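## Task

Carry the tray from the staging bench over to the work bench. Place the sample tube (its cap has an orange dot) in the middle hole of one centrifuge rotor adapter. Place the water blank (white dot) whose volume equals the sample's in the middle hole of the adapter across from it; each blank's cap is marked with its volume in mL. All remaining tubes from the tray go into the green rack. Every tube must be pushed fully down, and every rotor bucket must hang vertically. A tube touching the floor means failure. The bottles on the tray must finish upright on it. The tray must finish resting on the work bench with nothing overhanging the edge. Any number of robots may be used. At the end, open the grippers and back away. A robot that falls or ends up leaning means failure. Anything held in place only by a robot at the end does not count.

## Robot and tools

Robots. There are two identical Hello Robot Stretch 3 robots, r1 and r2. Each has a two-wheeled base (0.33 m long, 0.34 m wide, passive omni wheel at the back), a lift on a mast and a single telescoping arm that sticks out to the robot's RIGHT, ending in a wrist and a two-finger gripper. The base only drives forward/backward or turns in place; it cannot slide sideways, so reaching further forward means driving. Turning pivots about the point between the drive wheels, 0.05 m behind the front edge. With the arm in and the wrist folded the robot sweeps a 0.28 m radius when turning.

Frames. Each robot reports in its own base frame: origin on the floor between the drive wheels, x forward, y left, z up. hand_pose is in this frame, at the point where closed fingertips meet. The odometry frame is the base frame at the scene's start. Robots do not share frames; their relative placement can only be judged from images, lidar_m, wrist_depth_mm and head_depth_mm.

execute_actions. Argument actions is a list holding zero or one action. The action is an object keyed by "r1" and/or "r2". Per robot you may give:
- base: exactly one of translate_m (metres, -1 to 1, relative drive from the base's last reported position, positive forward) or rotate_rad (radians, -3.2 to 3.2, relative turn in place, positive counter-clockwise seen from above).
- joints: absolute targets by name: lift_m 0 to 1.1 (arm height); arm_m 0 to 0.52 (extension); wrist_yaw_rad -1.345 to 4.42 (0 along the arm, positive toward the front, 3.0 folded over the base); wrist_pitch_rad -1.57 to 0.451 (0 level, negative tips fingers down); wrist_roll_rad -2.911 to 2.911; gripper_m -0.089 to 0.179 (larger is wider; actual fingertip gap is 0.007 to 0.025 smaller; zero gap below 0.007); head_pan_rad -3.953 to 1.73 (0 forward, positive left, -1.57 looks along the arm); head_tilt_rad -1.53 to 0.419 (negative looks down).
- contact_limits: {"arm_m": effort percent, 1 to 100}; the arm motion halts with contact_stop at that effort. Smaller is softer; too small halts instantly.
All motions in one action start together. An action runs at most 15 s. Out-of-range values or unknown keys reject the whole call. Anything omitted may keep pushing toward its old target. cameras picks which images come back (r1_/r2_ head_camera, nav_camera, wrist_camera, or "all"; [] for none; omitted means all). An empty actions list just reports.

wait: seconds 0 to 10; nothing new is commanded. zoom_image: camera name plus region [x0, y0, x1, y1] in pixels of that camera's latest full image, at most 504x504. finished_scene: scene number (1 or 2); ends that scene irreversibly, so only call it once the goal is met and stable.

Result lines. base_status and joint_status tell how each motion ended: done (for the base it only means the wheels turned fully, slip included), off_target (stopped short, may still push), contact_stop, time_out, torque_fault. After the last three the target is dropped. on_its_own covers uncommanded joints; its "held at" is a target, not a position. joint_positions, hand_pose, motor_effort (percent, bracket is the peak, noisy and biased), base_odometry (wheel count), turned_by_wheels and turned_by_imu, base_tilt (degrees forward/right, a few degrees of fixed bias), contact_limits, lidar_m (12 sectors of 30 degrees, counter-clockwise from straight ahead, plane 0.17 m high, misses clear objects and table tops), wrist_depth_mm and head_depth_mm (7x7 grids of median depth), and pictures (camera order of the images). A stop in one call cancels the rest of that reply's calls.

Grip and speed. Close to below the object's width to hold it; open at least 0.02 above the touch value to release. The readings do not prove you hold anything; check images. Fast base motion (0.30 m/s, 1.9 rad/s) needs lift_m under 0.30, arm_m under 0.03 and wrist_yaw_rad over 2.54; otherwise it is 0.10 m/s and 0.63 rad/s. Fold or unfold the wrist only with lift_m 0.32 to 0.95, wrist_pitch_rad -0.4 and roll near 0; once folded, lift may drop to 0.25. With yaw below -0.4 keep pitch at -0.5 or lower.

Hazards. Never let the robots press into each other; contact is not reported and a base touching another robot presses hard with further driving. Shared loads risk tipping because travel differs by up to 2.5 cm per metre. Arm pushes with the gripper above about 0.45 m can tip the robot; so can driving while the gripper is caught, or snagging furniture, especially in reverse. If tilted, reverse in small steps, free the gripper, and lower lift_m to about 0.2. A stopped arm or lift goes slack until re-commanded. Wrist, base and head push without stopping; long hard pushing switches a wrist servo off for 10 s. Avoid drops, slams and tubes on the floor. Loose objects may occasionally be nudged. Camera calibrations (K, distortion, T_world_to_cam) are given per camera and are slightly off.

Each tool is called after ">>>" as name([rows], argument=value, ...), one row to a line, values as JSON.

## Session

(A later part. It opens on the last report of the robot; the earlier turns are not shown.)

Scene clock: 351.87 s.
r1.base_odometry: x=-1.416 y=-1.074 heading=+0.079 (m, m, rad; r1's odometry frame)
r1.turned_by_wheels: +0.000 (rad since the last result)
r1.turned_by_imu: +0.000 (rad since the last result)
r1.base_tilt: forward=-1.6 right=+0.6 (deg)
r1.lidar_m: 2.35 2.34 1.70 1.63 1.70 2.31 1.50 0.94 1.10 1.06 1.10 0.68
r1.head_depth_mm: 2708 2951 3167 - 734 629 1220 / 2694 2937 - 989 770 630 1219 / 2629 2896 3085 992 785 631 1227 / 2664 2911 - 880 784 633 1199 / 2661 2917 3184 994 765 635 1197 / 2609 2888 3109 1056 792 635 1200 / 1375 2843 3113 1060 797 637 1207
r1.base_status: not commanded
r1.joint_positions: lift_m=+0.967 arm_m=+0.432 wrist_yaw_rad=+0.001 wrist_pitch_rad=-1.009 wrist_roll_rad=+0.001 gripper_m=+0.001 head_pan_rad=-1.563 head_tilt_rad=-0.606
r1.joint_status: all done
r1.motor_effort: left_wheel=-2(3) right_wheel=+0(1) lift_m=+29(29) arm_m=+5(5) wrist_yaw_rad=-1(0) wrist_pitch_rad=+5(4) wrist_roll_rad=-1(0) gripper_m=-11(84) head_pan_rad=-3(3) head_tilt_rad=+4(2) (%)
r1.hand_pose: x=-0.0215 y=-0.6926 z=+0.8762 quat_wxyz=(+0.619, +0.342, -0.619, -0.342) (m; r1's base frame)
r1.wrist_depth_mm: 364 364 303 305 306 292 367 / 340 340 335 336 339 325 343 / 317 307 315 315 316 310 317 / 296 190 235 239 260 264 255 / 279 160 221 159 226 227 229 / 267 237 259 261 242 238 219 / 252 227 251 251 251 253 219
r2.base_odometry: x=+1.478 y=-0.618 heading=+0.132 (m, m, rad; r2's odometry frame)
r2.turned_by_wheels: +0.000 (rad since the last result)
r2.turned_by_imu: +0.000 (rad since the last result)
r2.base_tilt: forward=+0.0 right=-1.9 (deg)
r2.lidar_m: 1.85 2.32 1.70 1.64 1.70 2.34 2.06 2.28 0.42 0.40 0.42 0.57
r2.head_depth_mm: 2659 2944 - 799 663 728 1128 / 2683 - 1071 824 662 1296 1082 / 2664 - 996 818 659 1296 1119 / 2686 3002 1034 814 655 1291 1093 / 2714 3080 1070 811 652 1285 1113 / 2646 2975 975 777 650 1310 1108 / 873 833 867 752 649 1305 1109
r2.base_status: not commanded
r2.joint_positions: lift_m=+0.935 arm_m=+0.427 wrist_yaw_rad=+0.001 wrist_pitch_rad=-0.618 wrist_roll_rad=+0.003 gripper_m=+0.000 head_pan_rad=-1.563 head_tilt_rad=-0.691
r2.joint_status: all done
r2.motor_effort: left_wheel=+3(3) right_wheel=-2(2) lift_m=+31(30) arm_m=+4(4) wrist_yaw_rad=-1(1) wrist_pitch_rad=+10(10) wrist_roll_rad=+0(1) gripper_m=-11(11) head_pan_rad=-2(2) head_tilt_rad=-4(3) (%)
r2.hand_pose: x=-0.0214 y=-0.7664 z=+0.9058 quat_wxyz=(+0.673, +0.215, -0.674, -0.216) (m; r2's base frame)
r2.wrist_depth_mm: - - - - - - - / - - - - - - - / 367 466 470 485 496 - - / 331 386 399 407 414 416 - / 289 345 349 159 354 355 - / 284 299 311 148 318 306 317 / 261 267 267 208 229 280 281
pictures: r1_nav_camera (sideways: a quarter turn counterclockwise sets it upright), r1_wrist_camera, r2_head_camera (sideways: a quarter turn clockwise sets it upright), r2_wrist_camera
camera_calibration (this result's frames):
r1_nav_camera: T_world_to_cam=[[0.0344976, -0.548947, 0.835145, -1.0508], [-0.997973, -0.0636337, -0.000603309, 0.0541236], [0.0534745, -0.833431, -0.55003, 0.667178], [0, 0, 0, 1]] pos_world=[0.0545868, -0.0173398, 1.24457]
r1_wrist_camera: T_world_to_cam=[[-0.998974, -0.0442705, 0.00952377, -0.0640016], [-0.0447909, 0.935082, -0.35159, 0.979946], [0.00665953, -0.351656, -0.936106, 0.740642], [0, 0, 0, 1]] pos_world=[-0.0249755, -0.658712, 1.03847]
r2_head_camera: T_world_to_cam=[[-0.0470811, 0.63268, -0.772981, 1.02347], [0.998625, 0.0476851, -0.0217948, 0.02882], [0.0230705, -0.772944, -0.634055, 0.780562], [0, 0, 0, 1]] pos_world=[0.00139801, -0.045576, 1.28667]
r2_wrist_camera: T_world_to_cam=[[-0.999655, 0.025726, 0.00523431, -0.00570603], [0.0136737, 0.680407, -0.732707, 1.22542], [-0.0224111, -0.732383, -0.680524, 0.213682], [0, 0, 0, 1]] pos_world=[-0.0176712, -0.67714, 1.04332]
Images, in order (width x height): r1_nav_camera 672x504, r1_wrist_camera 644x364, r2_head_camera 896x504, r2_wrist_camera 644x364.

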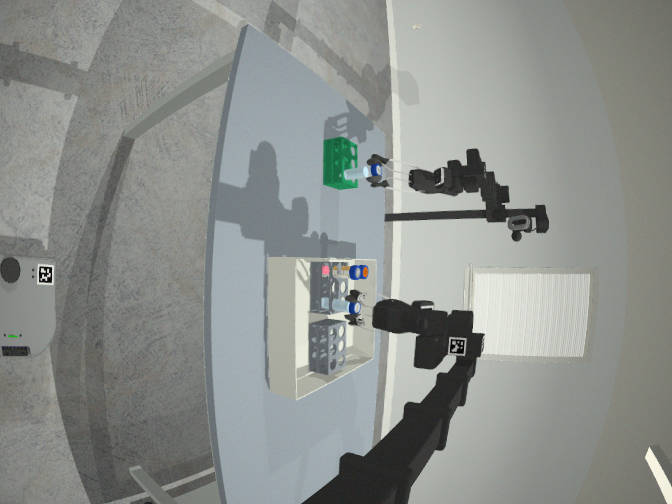

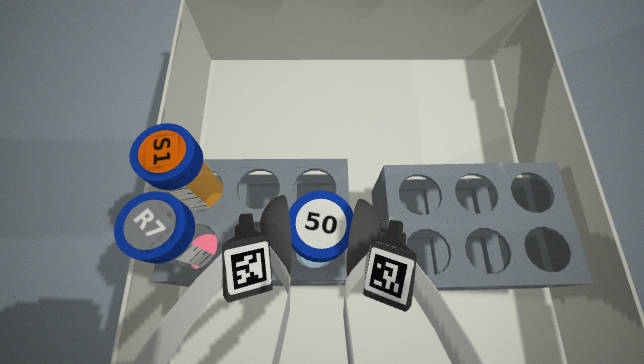

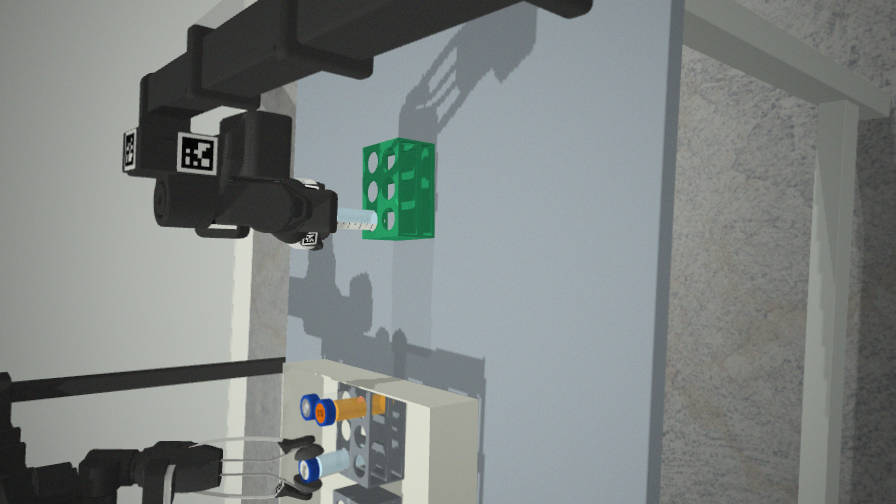

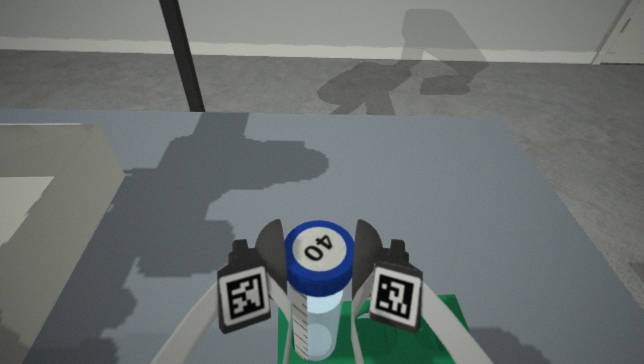

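>>> execute_actions([
  {"r1":{"joints":{"lift_m":1.09}},"r2":{"joints":{"lift_m":0.904}}},
], cameras=[])

>>> execute_actions([
  {"r1":{"base":{"translate_m":-0.26}},"r2":{"joints":{"gripper_m":0.06}}},
], cameras=["r2_wrist_camera"])

>>> execute_actions([
  {"r1":{"base":{"translate_m":-1.0},"joints":{"arm_m":0.33}},"r2":{"joints":{"lift_m":0.97}}},
], cameras=["r1_wrist_camera","r1_head_camera"])

>>> execute_actions([
  {"r1":{"joints":{"arm_m":0.425,"lift_m":1.03}},"r2":{"base":{"translate_m":0.255},"joints":{"arm_m":0.46}}},
], cameras=["r1_wrist_camera","r1_head_camera","r2_wrist_camera","r2_head_camera"])

Scene clock: 362.87 s.
r1.base_odometry: x=-1.416 y=-1.074 heading=+0.079 (m, m, rad; r1's odometry frame)
r1.turned_by_wheels: +0.000 (rad since the last result)
r1.turned_by_imu: -0.001 (rad since the last result)
r1.base_tilt: forward=-1.7 right=+0.7 (deg)
r1.lidar_m: 2.37 2.33 1.70 1.63 1.70 2.31 1.50 0.94 1.10 1.06 1.10 0.68
r1.head_depth_mm: - 2947 3238 1036 757 630 1218 / 2696 2959 3226 990 769 631 1223 / - 3044 3173 997 784 633 1228 / 2641 - 3292 913 784 633 1205 / 2666 2934 3178 989 766 635 1204 / 2631 2889 3117 1056 795 637 1210 / 1378 1470 3157 1058 798 638 1201
r1.base_status: not commanded
r1.joint_positions: lift_m=+1.090 arm_m=+0.432 wrist_yaw_rad=+0.001 wrist_pitch_rad=-1.010 wrist_roll_rad=+0.001 gripper_m=+0.001 head_pan_rad=-1.563 head_tilt_rad=-0.606
r1.joint_status: all done
r1.motor_effort: left_wheel=-2(2) right_wheel=+1(0) lift_m=+42(45) arm_m=+4(5) wrist_yaw_rad=-1(0) wrist_pitch_rad=+5(6) wrist_roll_rad=-1(0) gripper_m=-11(12) head_pan_rad=-3(3) head_tilt_rad=+3(5) (%)
r1.hand_pose: x=-0.0215 y=-0.6924 z=+0.9986 quat_wxyz=(+0.619, +0.342, -0.619, -0.342) (m; r1's base frame)
r1.wrist_depth_mm: 522 521 519 526 533 534 532 / 485 493 494 491 492 489 494 / 454 459 451 450 454 455 462 / 406 432 423 427 427 429 432 / 396 413 335 158 351 397 408 / 387 389 375 376 378 377 389 / 361 360 357 362 363 356 366
r2.base_odometry: x=+1.478 y=-0.618 heading=+0.132 (m, m, rad; r2's odometry frame)
r2.turned_by_wheels: +0.000 (rad since the last result)
r2.turned_by_imu: +0.000 (rad since the last result)
r2.base_tilt: forward=-0.1 right=-2.1 (deg)
r2.lidar_m: 1.85 2.32 1.70 1.64 1.70 2.34 2.06 2.28 0.42 0.40 0.41 0.57
r2.head_depth_mm: 2689 2999 - - 665 730 1127 / 2665 2897 1002 821 661 1298 1086 / 2686 2905 992 819 658 1293 1118 / 2680 3057 1078 817 654 1288 1096 / 2707 3052 1075 812 654 1288 1118 / 2647 3008 971 777 650 1313 1113 / 759 2956 908 752 649 1309 1103
r2.base_status: not commanded
r2.joint_positions: lift_m=+0.904 arm_m=+0.427 wrist_yaw_rad=+0.001 wrist_pitch_rad=-0.618 wrist_roll_rad=+0.003 gripper_m=+0.000 head_pan_rad=-1.563 head_tilt_rad=-0.691
r2.joint_status: all done
r2.motor_effort: left_wheel=+2(3) right_wheel=-2(2) lift_m=+31(31) arm_m=+4(4) wrist_yaw_rad=-1(1) wrist_pitch_rad=+11(11) wrist_roll_rad=-1(1) gripper_m=-11(11) head_pan_rad=-3(2) head_tilt_rad=-3(4) (%)
r2.hand_pose: x=-0.0214 y=-0.7664 z=+0.8748 quat_wxyz=(+0.673, +0.215, -0.674, -0.216) (m; r2's base frame)
r2.wrist_depth_mm: - - - - - - - / - - - - - - - / 328 416 431 429 436 454 - / 292 352 358 359 366 376 - / 285 307 310 159 318 320 332 / 264 268 275 148 235 278 283 / 238 240 236 181 183 243 249
pictures: none
No camera images: the call's "cameras" was empty. Leave "cameras" out to get every camera's image.

Scene clock: 366.53 s.
r1.base_odometry: x=-1.675 y=-1.095 heading=+0.079 (m, m, rad; r1's odometry frame)
r1.turned_by_wheels: +0.000 (rad since the last result)
r1.turned_by_imu: +0.000 (rad since the last result)
r1.base_tilt: forward=-1.5 right=+0.7 (deg)
r1.lidar_m: 2.62 2.33 1.70 1.63 1.69 2.31 1.51 0.71 1.09 1.06 1.10 0.91
r1.head_depth_mm: - 2999 3267 1036 782 630 1220 / 2708 2986 3203 1040 786 631 1221 / - 2996 3235 1042 786 633 1223 / 2627 - 3284 958 790 634 1226 / 2663 2899 3177 997 784 635 1202 / 2649 2921 3153 993 784 637 1205 / 2643 2904 3152 982 790 637 1208
r1.base_status: done
r1.joint_positions: lift_m=+1.090 arm_m=+0.432 wrist_yaw_rad=+0.001 wrist_pitch_rad=-1.010 wrist_roll_rad=+0.001 gripper_m=+0.001 head_pan_rad=-1.563 head_tilt_rad=-0.606
r1.joint_status: not commanded
r1.motor_effort: left_wheel=-3(6) right_wheel=+1(2) lift_m=+42(42) arm_m=+5(5) wrist_yaw_rad=-1(1) wrist_pitch_rad=+5(5) wrist_roll_rad=+0(1) gripper_m=-12(12) head_pan_rad=-2(2) head_tilt_rad=+3(3) (%)
r1.hand_pose: x=-0.0215 y=-0.6924 z=+0.9986 quat_wxyz=(+0.619, +0.342, -0.619, -0.342) (m; r1's base frame)
r1.wrist_depth_mm: 528 521 521 523 532 539 531 / 493 491 488 490 484 497 495 / 447 452 450 457 461 458 466 / 423 428 430 432 436 431 433 / 347 355 366 158 411 410 409 / 372 371 370 381 385 385 387 / 361 362 359 363 367 367 361
r2.base_odometry: x=+1.478 y=-0.618 heading=+0.132 (m, m, rad; r2's odometry frame)
r2.turned_by_wheels: +0.000 (rad since the last result)
r2.turned_by_imu: +0.000 (rad since the last result)
r2.base_tilt: forward=-0.1 right=-2.0 (deg)
r2.lidar_m: 1.85 2.32 1.70 1.64 1.71 2.34 2.06 2.27 0.41 0.40 0.42 0.57
r2.head_depth_mm: 2656 2989 - - 662 730 1127 / 2675 2918 999 824 661 1289 1084 / 2684 2895 974 818 657 1297 1120 / 2730 3006 1078 817 656 1284 1098 / 2683 3030 1075 811 654 1287 1112 / 2724 3068 970 777 651 1315 1108 / 2680 2999 1009 750 649 1311 1110
r2.base_status: not commanded
r2.joint_positions: lift_m=+0.904 arm_m=+0.427 wrist_yaw_rad=+0.001 wrist_pitch_rad=-0.618 wrist_roll_rad=+0.003 gripper_m=+0.060 head_pan_rad=-1.563 head_tilt_rad=-0.691
r2.joint_status: all done
r2.motor_effort: left_wheel=+2(2) right_wheel=-2(3) lift_m=+31(31) arm_m=+4(4) wrist_yaw_rad=+0(1) wrist_pitch_rad=+10(11) wrist_roll_rad=-1(1) gripper_m=+1(80) head_pan_rad=-2(2) head_tilt_rad=-3(2) (%)
r2.hand_pose: x=-0.0214 y=-0.7664 z=+0.8748 quat_wxyz=(+0.673, +0.215, -0.674, -0.216) (m; r2's base frame)
r2.wrist_depth_mm: - - - - - - - / - - - - - - - / 338 420 426 428 439 448 - / 294 354 357 360 367 373 - / 285 304 317 304 323 319 330 / 263 268 - 149 - 279 280 / 237 240 238 181 187 247 251
pictures: r2_wrist_camera
camera_calibration (this result's frames):
r2_wrist_camera: T_world_to_cam=[[-0.999655, 0.02573, 0.00523481, -0.00554199], [0.013676, 0.680407, -0.732707, 1.2027], [-0.0224143, -0.732383, -0.680524, 0.192583], [0, 0, 0, 1]] pos_world=[-0.0176716, -0.67714, 1.01231]
Images, in order (width x height): r2_wrist_camera 644x364.

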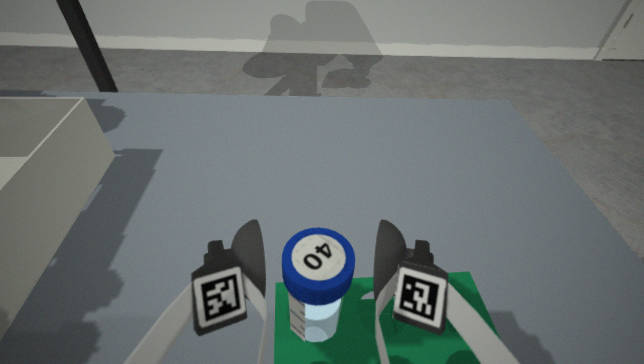

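Scene clock: 377.60 s.
r1.base_odometry: x=-2.672 y=-1.174 heading=+0.079 (m, m, rad; r1's odometry frame)
r1.turned_by_wheels: +0.000 (rad since the last result)
r1.turned_by_imu: -0.002 (rad since the last result)
r1.base_tilt: forward=-1.6 right=+0.6 (deg)
r1.lidar_m: 1.85 2.33 1.69 1.63 1.68 1.74 1.67 0.54 0.40 0.38 0.39 0.58
r1.head_depth_mm: - 894 993 976 810 610 653 / 787 905 987 1007 777 606 646 / - - 993 1013 808 605 642 / 782 867 - 950 792 601 637 / 797 877 961 960 726 600 632 / 2630 2917 3162 2545 1195 841 728 / 2653 2860 3168 2368 1754 1465 1231
r1.base_status: done
r1.joint_positions: lift_m=+1.090 arm_m=+0.330 wrist_yaw_rad=+0.001 wrist_pitch_rad=-1.010 wrist_roll_rad=+0.001 gripper_m=+0.001 head_pan_rad=-1.563 head_tilt_rad=-0.606
r1.joint_status: all done
r1.motor_effort: left_wheel=-2(7) right_wheel=+1(2) lift_m=+42(41) arm_m=-4(5) wrist_yaw_rad=-1(1) wrist_pitch_rad=+5(5) wrist_roll_rad=-1(0) gripper_m=-11(13) head_pan_rad=-3(3) head_tilt_rad=+4(3) (%)
r1.hand_pose: x=-0.0215 y=-0.5911 z=+0.9986 quat_wxyz=(+0.619, +0.342, -0.619, -0.342) (m; r1's base frame)
r1.wrist_depth_mm: 526 - 476 474 476 473 471 / 493 - 447 491 507 474 445 / 461 - 418 484 465 485 420 / 492 - 392 436 439 431 408 / - - 365 158 425 426 399 / - - 336 502 388 406 364 / - - 326 375 477 396 327
r2.base_odometry: x=+1.478 y=-0.618 heading=+0.132 (m, m, rad; r2's odometry frame)
r2.turned_by_wheels: +0.000 (rad since the last result)
r2.turned_by_imu: +0.000 (rad since the last result)
r2.base_tilt: forward=+0.0 right=-2.0 (deg)
r2.lidar_m: 1.85 2.31 1.70 1.64 1.70 2.34 2.06 2.27 0.42 0.40 0.42 0.57
r2.head_depth_mm: 2674 - 1736 829 664 731 1125 / 2645 3085 1094 823 662 1295 1078 / 2628 - 1040 816 658 1293 1115 / 2694 3040 1035 815 657 1287 1097 / 2718 3049 1071 812 653 1286 1115 / 2701 3076 977 776 651 1311 1108 / 2702 3075 1002 752 648 1310 1107
r2.base_status: not commanded
r2.joint_positions: lift_m=+0.970 arm_m=+0.427 wrist_yaw_rad=+0.001 wrist_pitch_rad=-0.618 wrist_roll_rad=+0.003 gripper_m=+0.060 head_pan_rad=-1.563 head_tilt_rad=-0.691
r2.joint_status: all done
r2.motor_effort: left_wheel=+3(2) right_wheel=-2(2) lift_m=+45(50) arm_m=+4(4) wrist_yaw_rad=+0(0) wrist_pitch_rad=+11(11) wrist_roll_rad=+0(0) gripper_m=+1(1) head_pan_rad=-2(2) head_tilt_rad=-3(4) (%)
r2.hand_pose: x=-0.0214 y=-0.7664 z=+0.9403 quat_wxyz=(+0.673, +0.215, -0.674, -0.216) (m; r2's base frame)
r2.wrist_depth_mm: - - - - - - - / - - - - - - - / 512 530 - - - - - / 402 428 441 454 464 476 - / 356 376 397 387 405 408 - / 291 337 - 339 - 351 - / 286 303 303 215 275 314 316
pictures: r1_head_camera (sideways: a quarter turn clockwise sets it upright), r1_wrist_camera
camera_calibration (this result's frames):
r1_head_camera: T_world_to_cam=[[0.0402322, 0.524855, -0.85024, 1.12776], [0.998708, -0.0475578, 0.0178999, -0.0306914], [-0.0310407, -0.849862, -0.52609, 0.644336], [0, 0, 0, 1]] pos_world=[0.00528004, -0.0457743, 1.2984]
r1_wrist_camera: T_world_to_cam=[[-0.998975, -0.0442719, 0.00947937, -0.0606305], [-0.0447835, 0.935442, -0.350633, 0.927306], [0.0066558, -0.350698, -0.936465, 0.891842], [0, 0, 0, 1]] pos_world=[-0.0249763, -0.557358, 1.1609]
Images, in order (width x height): r1_head_camera 896x504, r1_wrist_camera 644x364.

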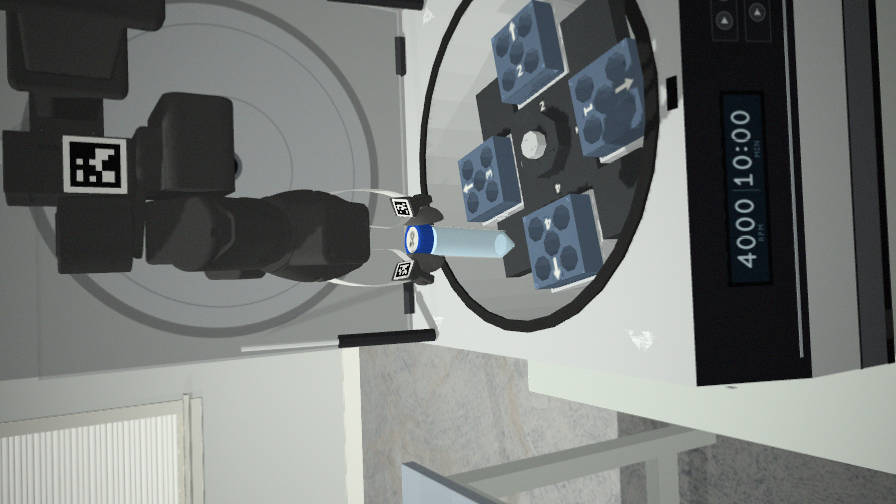

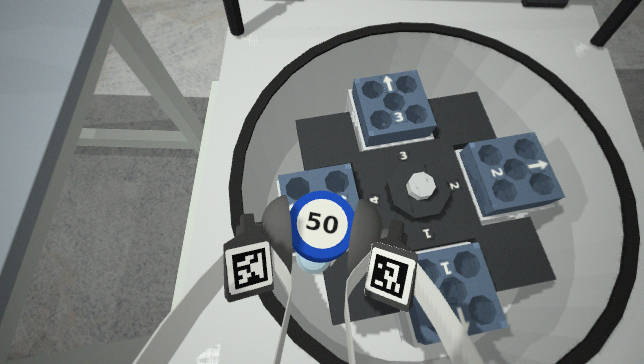

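Scene clock: 381.10 s.
r1.base_odometry: x=-2.672 y=-1.174 heading=+0.079 (m, m, rad; r1's odometry frame)
r1.turned_by_wheels: +0.000 (rad since the last result)
r1.turned_by_imu: +0.000 (rad since the last result)
r1.base_tilt: forward=-1.6 right=+0.6 (deg)
r1.lidar_m: 1.86 2.32 1.69 1.63 1.69 1.74 1.67 0.55 0.40 0.38 0.39 0.58
r1.head_depth_mm: 809 - 1021 982 807 610 653 / 806 912 989 1014 773 606 647 / 803 - 1002 1016 806 603 642 / 802 867 - 953 789 601 637 / 797 878 962 967 725 599 632 / 2620 2920 3168 2542 1192 843 726 / 2637 2871 3223 2340 1750 1460 1232
r1.base_status: not commanded
r1.joint_positions: lift_m=+1.030 arm_m=+0.425 wrist_yaw_rad=+0.001 wrist_pitch_rad=-1.010 wrist_roll_rad=+0.001 gripper_m=+0.001 head_pan_rad=-1.563 head_tilt_rad=-0.606
r1.joint_status: all done
r1.motor_effort: left_wheel=-2(2) right_wheel=+1(1) lift_m=+30(35) arm_m=+5(6) wrist_yaw_rad=-1(0) wrist_pitch_rad=+5(5) wrist_roll_rad=-1(1) gripper_m=-11(12) head_pan_rad=-2(2) head_tilt_rad=+3(3) (%)
r1.hand_pose: x=-0.0215 y=-0.6854 z=+0.9391 quat_wxyz=(+0.619, +0.342, -0.619, -0.342) (m; r1's base frame)
r1.wrist_depth_mm: 455 - 388 388 385 386 382 / 493 - 360 370 414 377 365 / - - 338 431 388 413 356 / - - 325 390 375 389 369 / - - 300 159 348 357 352 / - - 305 327 333 344 352 / - 990 302 321 326 329 330
r2.base_odometry: x=+1.731 y=-0.585 heading=+0.132 (m, m, rad; r2's odometry frame)
r2.turned_by_wheels: +0.000 (rad since the last result)
r2.turned_by_imu: -0.001 (rad since the last result)
r2.base_tilt: forward=+0.0 right=-1.9 (deg)
r2.lidar_m: 1.85 2.32 1.70 1.64 1.70 2.34 2.31 0.57 0.42 0.40 0.42 0.57
r2.head_depth_mm: 2622 - 1028 828 664 1305 1128 / 2621 3123 1092 822 660 1299 1120 / 2638 - 1038 792 659 1298 1099 / 2671 3051 1016 760 656 1292 1116 / 2689 3063 1019 756 653 1316 1111 / 2725 3060 1018 757 651 1311 1107 / 2690 3078 1059 778 649 1306 1106
r2.base_status: done
r2.joint_positions: lift_m=+0.970 arm_m=+0.460 wrist_yaw_rad=+0.001 wrist_pitch_rad=-0.618 wrist_roll_rad=+0.003 gripper_m=+0.060 head_pan_rad=-1.563 head_tilt_rad=-0.691
r2.joint_status: all done
r2.motor_effort: left_wheel=+3(9) right_wheel=-2(2) lift_m=+45(46) arm_m=+3(4) wrist_yaw_rad=+0(0) wrist_pitch_rad=+10(11) wrist_roll_rad=-1(0) gripper_m=+1(1) head_pan_rad=-2(3) head_tilt_rad=-2(3) (%)
r2.hand_pose: x=-0.0214 y=-0.7994 z=+0.9403 quat_wxyz=(+0.673, +0.215, -0.674, -0.216) (m; r2's base frame)
r2.wrist_depth_mm: - - - - - - - / - - - - - - - / - - - - - - - / 398 371 383 390 458 466 475 / 351 386 394 385 407 407 404 / 322 335 - 331 - 352 351 / 254 253 272 240 306 313 315
pictures: r1_head_camera (sideways: a quarter turn clockwise sets it upright), r1_wrist_camera, r2_head_camera (sideways: a quarter turn clockwise sets it upright), r2_wrist_camera
camera_calibration (this result's frames):
r1_head_camera: T_world_to_cam=[[0.0402321, 0.524854, -0.850241, 1.12776], [0.998708, -0.0475576, 0.0178999, -0.0306914], [-0.0310405, -0.849862, -0.52609, 0.644335], [0, 0, 0, 1]] pos_world=[0.00528005, -0.0457743, 1.2984]
r1_wrist_camera: T_world_to_cam=[[-0.998975, -0.0442718, 0.00947943, -0.0642404], [-0.0447834, 0.935442, -0.350633, 0.99463], [0.00665569, -0.350698, -0.936465, 0.803027], [0, 0, 0, 1]] pos_world=[-0.0249763, -0.651642, 1.10137]
r2_head_camera: T_world_to_cam=[[-0.0470809, 0.63268, -0.772981, 1.02347], [0.998625, 0.0476847, -0.0217948, 0.02882], [0.0230703, -0.772944, -0.634055, 0.780562], [0, 0, 0, 1]] pos_world=[0.00139799, -0.045576, 1.28667]
r2_wrist_camera: T_world_to_cam=[[-0.999655, 0.0257299, 0.00523474, -0.00503631], [0.0136759, 0.680405, -0.732709, 1.27318], [-0.0224143, -0.732385, -0.680522, 0.213032], [0, 0, 0, 1]] pos_world=[-0.0176716, -0.71013, 1.07787]
Images, in order (width x height): r1_head_camera 896x504, r1_wrist_camera 644x364, r2_head_camera 896x504, r2_wrist_camera 644x364.

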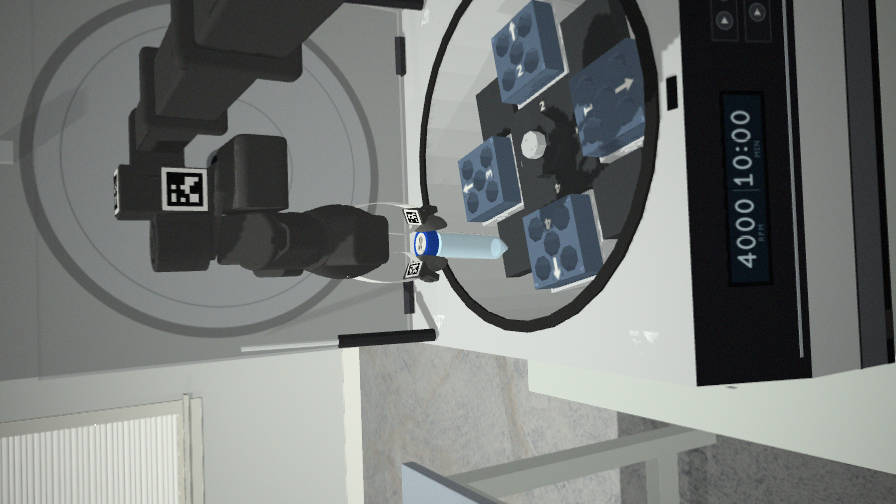

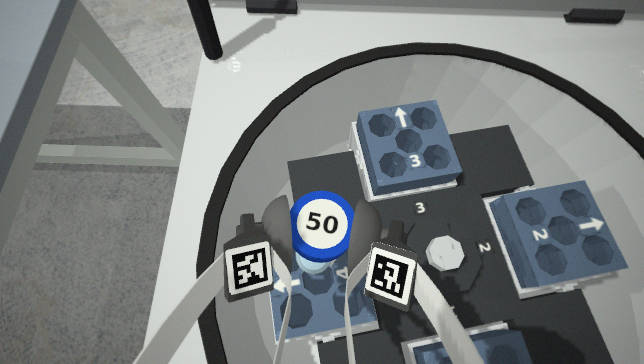

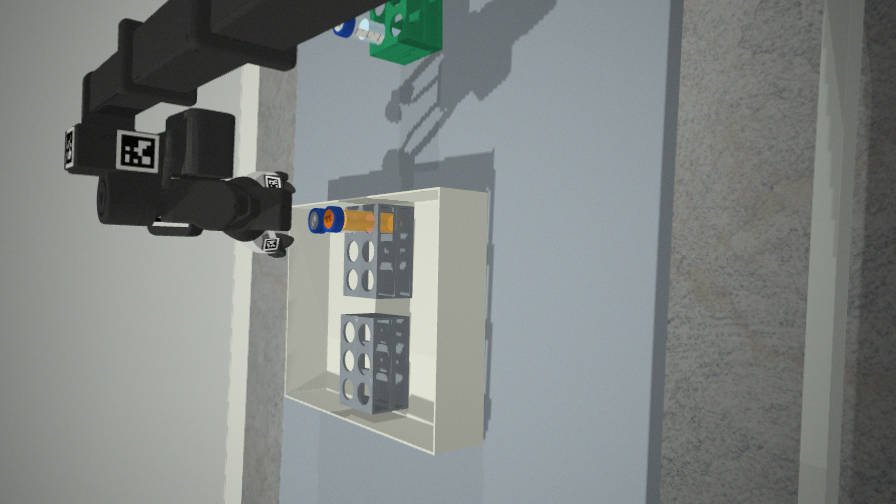

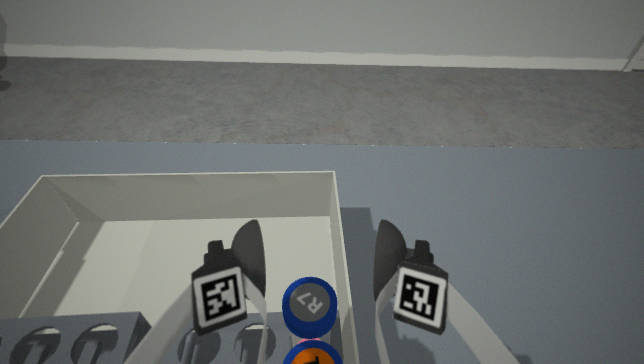

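>>> execute_actions([
  {"r1":{"base":{"translate_m":-0.009},"joints":{"arm_m":0.418,"lift_m":0.985}},"r2":{"base":{"rotate_rad":0.02},"joints":{"arm_m":0.0,"wrist_pitch_rad":-0.4,"lift_m":0.94}}},
], cameras=["r1_wrist_camera","r1_head_camera"])

>>> zoom_image(camera="r1_head_camera", region=[440,160,640,320])

Scene clock: 396.77 s.
r1.base_odometry: x=-2.681 y=-1.175 heading=+0.079 (m, m, rad; r1's odometry frame)
r1.turned_by_wheels: +0.000 (rad since the last result)
r1.turned_by_imu: -0.001 (rad since the last result)
r1.base_tilt: forward=-1.7 right=+0.7 (deg)
r1.lidar_m: 1.87 2.33 1.69 1.63 1.68 1.73 1.67 0.54 0.40 0.38 0.39 0.58
r1.head_depth_mm: 810 890 - 949 809 610 652 / 805 875 1020 1010 771 607 647 / 805 862 1016 1012 810 604 641 / 802 870 - 963 783 603 636 / 795 878 975 964 726 599 630 / 2610 2886 3163 2558 1150 820 712 / 2643 2871 3155 2368 1749 1463 801
r1.base_status: done
r1.joint_positions: lift_m=+0.985 arm_m=+0.418 wrist_yaw_rad=+0.001 wrist_pitch_rad=-1.010 wrist_roll_rad=+0.001 gripper_m=+0.001 head_pan_rad=-1.563 head_tilt_rad=-0.606
r1.joint_status: all done
r1.motor_effort: left_wheel=-2(4) right_wheel=+1(4) lift_m=+29(31) arm_m=-4(5) wrist_yaw_rad=-1(1) wrist_pitch_rad=+5(5) wrist_roll_rad=+0(1) gripper_m=-12(11) head_pan_rad=-3(2) head_tilt_rad=+3(4) (%)
r1.hand_pose: x=-0.0215 y=-0.6791 z=+0.8941 quat_wxyz=(+0.619, +0.342, -0.619, -0.342) (m; r1's base frame)
r1.wrist_depth_mm: 509 - 327 334 343 338 332 / - 718 307 364 385 380 322 / - 813 295 360 333 361 349 / - - 342 338 336 335 321 / - 257 308 159 296 308 299 / - 242 294 291 295 299 303 / 950 230 296 284 289 290 288
r2.base_odometry: x=+1.731 y=-0.585 heading=+0.152 (m, m, rad; r2's odometry frame)
r2.turned_by_wheels: +0.020 (rad since the last result)
r2.turned_by_imu: +0.020 (rad since the last result)
r2.base_tilt: forward=-0.1 right=-2.0 (deg)
r2.lidar_m: 2.96 2.27 1.69 1.64 1.71 2.38 2.31 0.56 0.41 0.40 0.42 0.58
r2.head_depth_mm: 2652 2978 1102 828 - - - / 2649 3008 1096 826 - - - / 2681 3028 1042 845 - - - / 2707 3018 1030 839 656 1297 1102 / 2685 3057 1023 760 653 1311 1112 / 2715 3085 1022 756 651 1311 1111 / 2745 3107 1057 804 649 1308 1089
r2.base_status: done
r2.joint_positions: lift_m=+0.940 arm_m=+0.001 wrist_yaw_rad=+0.001 wrist_pitch_rad=-0.421 wrist_roll_rad=+0.003 gripper_m=+0.060 head_pan_rad=-1.563 head_tilt_rad=-0.691
r2.joint_status: all done
r2.motor_effort: left_wheel=+1(7) right_wheel=-1(3) lift_m=+30(35) arm_m=-4(4) wrist_yaw_rad=+0(1) wrist_pitch_rad=+12(12) wrist_roll_rad=-1(0) gripper_m=+1(0) head_pan_rad=-2(2) head_tilt_rad=-4(3) (%)
r2.hand_pose: x=-0.0214 y=-0.3695 z=+0.9522 quat_wxyz=(+0.691, +0.148, -0.692, -0.148) (m; r2's base frame)
r2.wrist_depth_mm: - - - - - - - / - - - - - - - / 714 739 663 622 769 777 - / 545 483 565 572 575 552 616 / 445 427 428 440 490 475 468 / 375 375 - 387 - 388 394 / 325 326 322 327 336 338 340
pictures: r1_head_camera (sideways: a quarter turn clockwise sets it upright), r1_wrist_camera
camera_calibration (this result's frames):
r1_head_camera: T_world_to_cam=[[0.040232, 0.524854, -0.850241, 1.12776], [0.998708, -0.0475575, 0.0178999, -0.0306914], [-0.0310404, -0.849862, -0.52609, 0.644335], [0, 0, 0, 1]] pos_world=[0.00528006, -0.0457743, 1.2984]
r1_wrist_camera: T_world_to_cam=[[-0.998975, -0.0442718, 0.00947939, -0.0635354], [-0.0447834, 0.935442, -0.350633, 0.97297], [0.0066557, -0.350698, -0.936465, 0.7631], [0, 0, 0, 1]] pos_world=[-0.0249763, -0.645352, 1.05637]
Images, in order (width x height): r1_head_camera 896x504, r1_wrist_camera 644x364.

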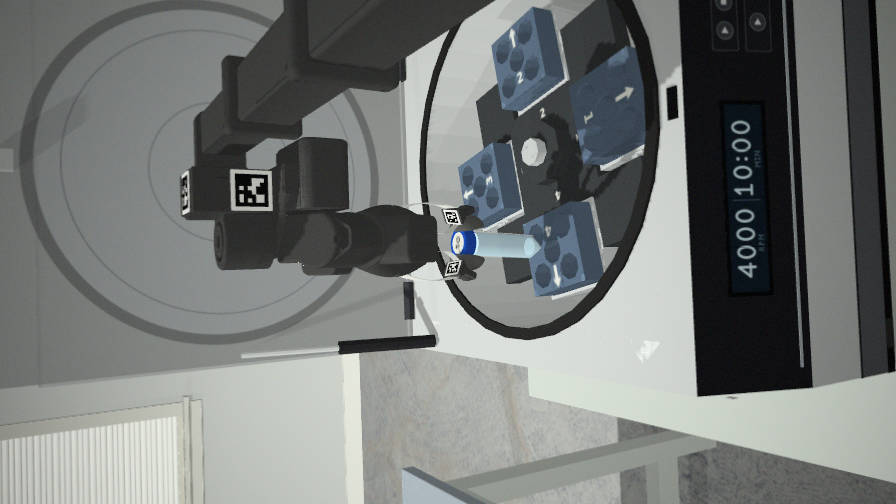

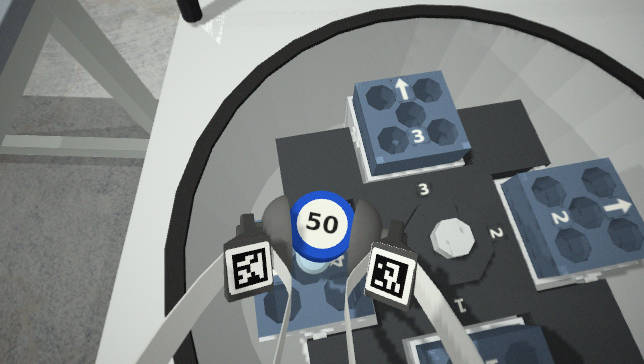

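Region (440, 160, 640, 320) of r1_head_camera's 896x504 image, scaled by 2.520, with more detail than that image has; it fills the top 403 rows of this view, and the rest is white.

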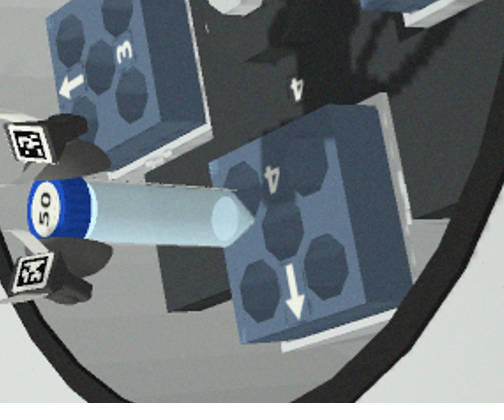

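>>> execute_actions([
  {"r1":{"base":{"translate_m":0.003},"joints":{"lift_m":0.955}},"r2":{"joints":{"wrist_yaw_rad":3.0}}},
], cameras=["r1_wrist_camera","r1_head_camera"])

>>> zoom_image(camera="r1_head_camera", region=[440,160,640,320])

Scene clock: 402.83 s.
r1.base_odometry: x=-2.678 y=-1.175 heading=+0.079 (m, m, rad; r1's odometry frame)
r1.turned_by_wheels: +0.000 (rad since the last result)
r1.turned_by_imu: -0.001 (rad since the last result)
r1.base_tilt: forward=-1.8 right=+0.6 (deg)
r1.lidar_m: 1.86 2.31 1.69 1.63 1.68 1.73 1.67 0.55 0.40 0.38 0.39 0.58
r1.head_depth_mm: 809 891 968 - 793 609 652 / 806 889 - 1012 769 605 648 / 803 871 - 1015 809 603 642 / 802 879 - 974 787 601 637 / 799 875 969 964 727 599 631 / 2603 2891 3164 2580 1189 839 711 / 2687 2878 3155 2334 1796 1463 1207
r1.base_status: done
r1.joint_positions: lift_m=+0.955 arm_m=+0.418 wrist_yaw_rad=+0.001 wrist_pitch_rad=-1.010 wrist_roll_rad=+0.001 gripper_m=+0.001 head_pan_rad=-1.563 head_tilt_rad=-0.606
r1.joint_status: all done
r1.motor_effort: left_wheel=-2(3) right_wheel=+2(4) lift_m=+29(31) arm_m=-4(4) wrist_yaw_rad=-1(1) wrist_pitch_rad=+5(5) wrist_roll_rad=-1(0) gripper_m=-12(12) head_pan_rad=-3(3) head_tilt_rad=+4(4) (%)
r1.hand_pose: x=-0.0215 y=-0.6791 z=+0.8641 quat_wxyz=(+0.619, +0.342, -0.619, -0.342) (m; r1's base frame)
r1.wrist_depth_mm: 523 - 293 298 344 330 300 / - 627 274 354 324 363 325 / - 261 293 326 303 321 339 / - 240 329 306 310 303 285 / - 226 282 158 271 270 268 / 967 212 278 252 267 271 271 / 918 201 266 258 260 260 261
r2.base_odometry: x=+1.731 y=-0.585 heading=+0.152 (m, m, rad; r2's odometry frame)
r2.turned_by_wheels: +0.000 (rad since the last result)
r2.turned_by_imu: +0.000 (rad since the last result)
r2.base_tilt: forward=-0.1 right=-1.9 (deg)
r2.lidar_m: 2.96 2.27 1.69 1.64 1.71 2.38 2.31 0.56 0.42 0.40 0.42 0.58
r2.head_depth_mm: 2656 2989 1100 828 - - 1124 / 2661 3042 1098 828 702 - 1122 / 2676 3025 1040 767 709 - - / 2694 3054 1032 755 696 - 1069 / 2730 3044 1026 760 694 - 1117 / 2731 3076 1019 756 652 1280 1112 / 2748 3119 1063 803 649 1307 1086
r2.base_status: not commanded
r2.joint_positions: lift_m=+0.940 arm_m=+0.001 wrist_yaw_rad=+2.998 wrist_pitch_rad=-0.421 wrist_roll_rad=+0.003 gripper_m=+0.060 head_pan_rad=-1.563 head_tilt_rad=-0.691
r2.joint_status: all done
r2.motor_effort: left_wheel=+1(1) right_wheel=-1(1) lift_m=+30(30) arm_m=-4(4) wrist_yaw_rad=+2(0) wrist_pitch_rad=+12(12) wrist_roll_rad=-1(1) gripper_m=+1(1) head_pan_rad=-2(2) head_tilt_rad=-3(3) (%)
r2.hand_pose: x=+0.0108 y=+0.0762 z=+0.9522 quat_wxyz=(+0.197, +0.701, +0.098, +0.678) (m; r2's base frame)
r2.wrist_depth_mm: - - - - - - - / - - - - - - - / - - - - - - - / - - - - - - - / - - - - - - - / - - - - - - - / - - - - - - -
pictures: r1_head_camera (sideways: a quarter turn clockwise sets it upright), r1_wrist_camera
camera_calibration (this result's frames):
r1_head_camera: T_world_to_cam=[[0.0402321, 0.524854, -0.850241, 1.12776], [0.998708, -0.0475577, 0.0178999, -0.0306914], [-0.0310406, -0.849862, -0.52609, 0.644335], [0, 0, 0, 1]] pos_world=[0.00528005, -0.0457743, 1.2984]
r1_wrist_camera: T_world_to_cam=[[-0.998975, -0.0442724, 0.00947881, -0.0632509], [-0.0447838, 0.935442, -0.350633, 0.962456], [0.00665648, -0.350698, -0.936465, 0.735019], [0, 0, 0, 1]] pos_world=[-0.0249762, -0.645352, 1.02639]
Images, in order (width x height): r1_head_camera 896x504, r1_wrist_camera 644x364.

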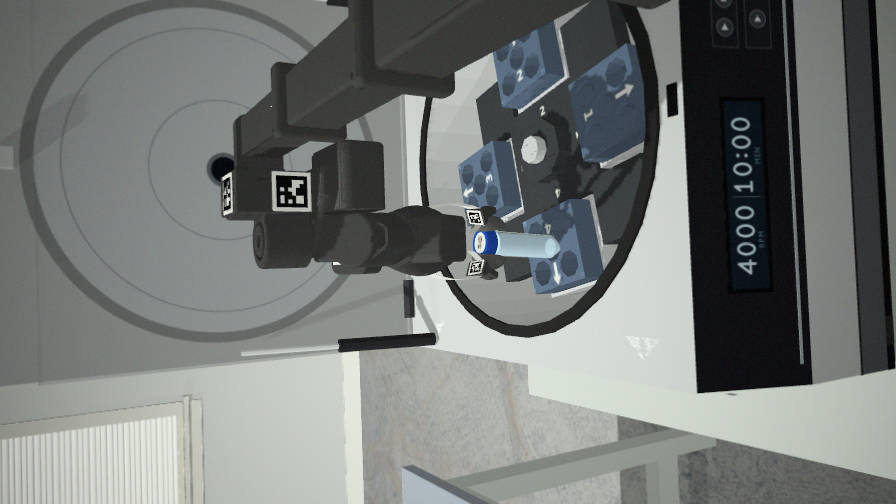

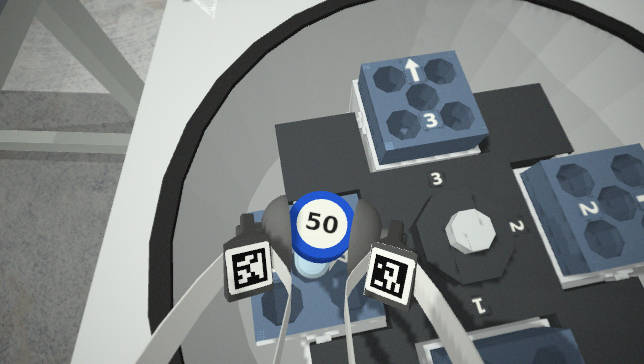

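Region (440, 160, 640, 320) of r1_head_camera's 896x504 image, scaled by 2.520, with more detail than that image has; it fills the top 403 rows of this view, and the rest is white.

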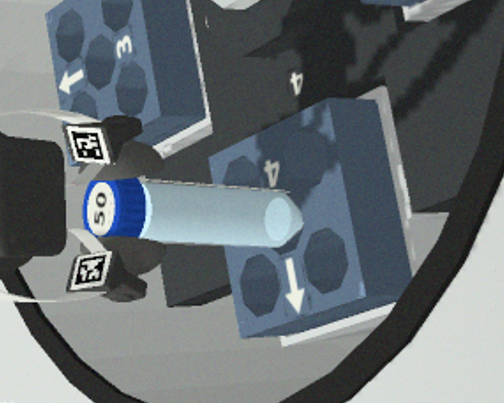

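Entering. Continue.

>>> execute_actions([
  {"r1":{"joints":{"lift_m":0.91}},"r2":{"joints":{"lift_m":0.6}}},
], cameras=["r1_wrist_camera","r1_head_camera"])

>>> zoom_image(camera="r1_head_camera", region=[440,160,640,320])

Scene clock: 409.23 s.
r1.base_odometry: x=-2.678 y=-1.175 heading=+0.079 (m, m, rad; r1's odometry frame)
r1.turned_by_wheels: +0.000 (rad since the last result)
r1.turned_by_imu: -0.001 (rad since the last result)
r1.base_tilt: forward=-1.6 right=+0.7 (deg)
r1.lidar_m: 1.86 2.32 1.70 1.63 1.69 1.73 1.67 0.54 0.40 0.38 0.39 0.58
r1.head_depth_mm: 813 890 992 1043 - 608 654 / 809 891 957 1008 771 607 647 / 803 884 954 971 808 604 642 / 802 881 956 992 786 602 637 / 798 876 968 968 725 600 630 / 2605 2874 3195 2554 1200 841 711 / 2645 2894 3168 2335 1806 1464 1205
r1.base_status: not commanded
r1.joint_positions: lift_m=+0.910 arm_m=+0.418 wrist_yaw_rad=+0.001 wrist_pitch_rad=-1.011 wrist_roll_rad=+0.001 gripper_m=+0.001 head_pan_rad=-1.563 head_tilt_rad=-0.606
r1.joint_status: all done
r1.motor_effort: left_wheel=-2(2) right_wheel=+1(1) lift_m=+29(31) arm_m=-4(4) wrist_yaw_rad=+0(1) wrist_pitch_rad=+5(5) wrist_roll_rad=-1(0) gripper_m=-11(12) head_pan_rad=-2(2) head_tilt_rad=+5(4) (%)
r1.hand_pose: x=-0.0215 y=-0.6790 z=+0.8190 quat_wxyz=(+0.619, +0.343, -0.619, -0.343) (m; r1's base frame)
r1.wrist_depth_mm: - 235 235 301 291 318 294 / - 215 257 325 268 285 301 / - 202 291 274 265 271 276 / - 192 293 236 258 239 242 / 183 180 281 158 239 221 239 / 171 171 265 204 229 227 231 / 160 159 256 215 218 220 217
r2.base_odometry: x=+1.731 y=-0.585 heading=+0.152 (m, m, rad; r2's odometry frame)
r2.turned_by_wheels: +0.000 (rad since the last result)
r2.turned_by_imu: +0.000 (rad since the last result)
r2.base_tilt: forward=+0.0 right=-2.1 (deg)
r2.lidar_m: 2.96 2.27 1.69 1.63 1.71 2.38 2.31 0.56 0.41 0.40 0.42 0.58
r2.head_depth_mm: 2661 2971 1105 818 665 1272 1127 / 2668 3005 1092 824 661 1295 1123 / 2650 3035 1042 769 659 1296 1118 / 2683 3075 1029 759 655 1286 1095 / 2705 3074 1022 761 652 1315 1114 / 2734 3046 1021 757 650 1313 1112 / 2735 3088 1059 804 649 1308 1090
r2.base_status: not commanded
r2.joint_positions: lift_m=+0.600 arm_m=+0.001 wrist_yaw_rad=+2.998 wrist_pitch_rad=-0.420 wrist_roll_rad=+0.003 gripper_m=+0.060 head_pan_rad=-1.563 head_tilt_rad=-0.691
r2.joint_status: all done
r2.motor_effort: left_wheel=+1(0) right_wheel=-1(1) lift_m=+30(30) arm_m=-4(4) wrist_yaw_rad=+2(1) wrist_pitch_rad=+12(12) wrist_roll_rad=+0(0) gripper_m=+1(1) head_pan_rad=-2(2) head_tilt_rad=-3(4) (%)
r2.hand_pose: x=+0.0108 y=+0.0763 z=+0.6124 quat_wxyz=(+0.197, +0.701, +0.098, +0.678) (m; r2's base frame)
r2.wrist_depth_mm: - - - - - - - / - - - - - - - / - - - - - - - / - - - - - - - / - - - - - - - / 896 880 - 905 - 930 930 / 768 766 761 789 762 798 788
pictures: r1_head_camera (sideways: a quarter turn clockwise sets it upright), r1_wrist_camera
camera_calibration (this result's frames):
r1_head_camera: T_world_to_cam=[[0.0402322, 0.524854, -0.850241, 1.12776], [0.998708, -0.0475578, 0.0178999, -0.0306914], [-0.0310407, -0.849862, -0.52609, 0.644335], [0, 0, 0, 1]] pos_world=[0.00528004, -0.0457743, 1.2984]
r1_wrist_camera: T_world_to_cam=[[-0.998974, -0.0442783, 0.00946629, -0.0628131], [-0.0447867, 0.93554, -0.350371, 0.946427], [0.00665771, -0.350435, -0.936563, 0.693134], [0, 0, 0, 1]] pos_world=[-0.024976, -0.645303, 0.981359]
Images, in order (width x height): r1_head_camera 896x504, r1_wrist_camera 644x364.

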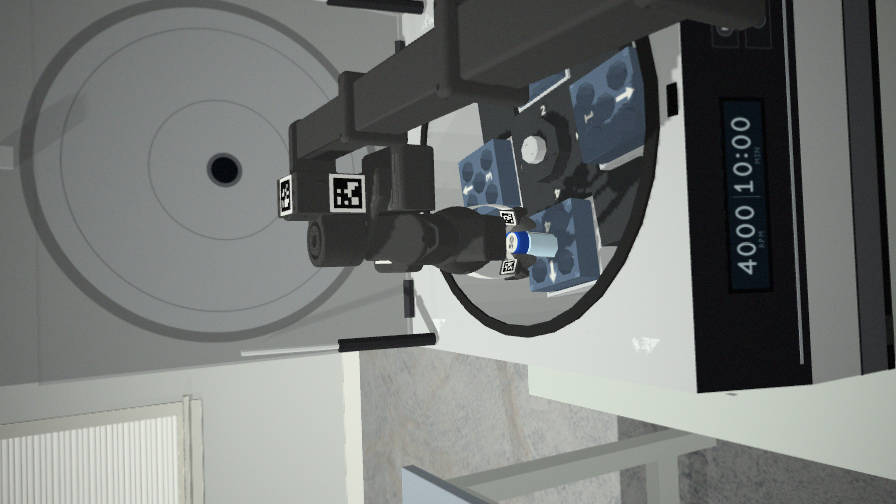

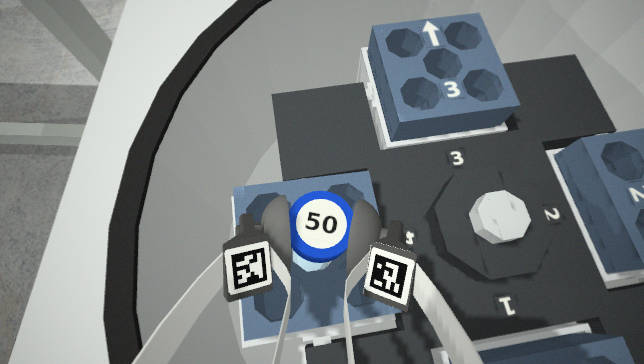

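Region (440, 160, 640, 320) of r1_head_camera's 896x504 image, scaled by 2.520, with more detail than that image has; it fills the top 403 rows of this view, and the rest is white.

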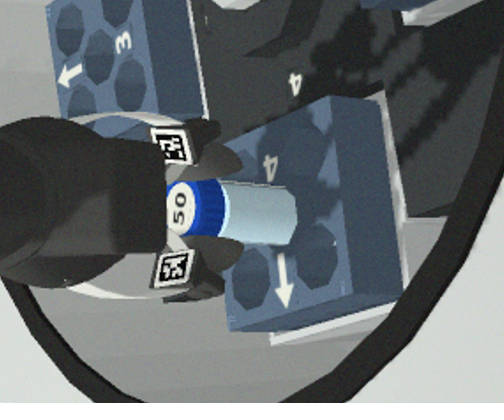

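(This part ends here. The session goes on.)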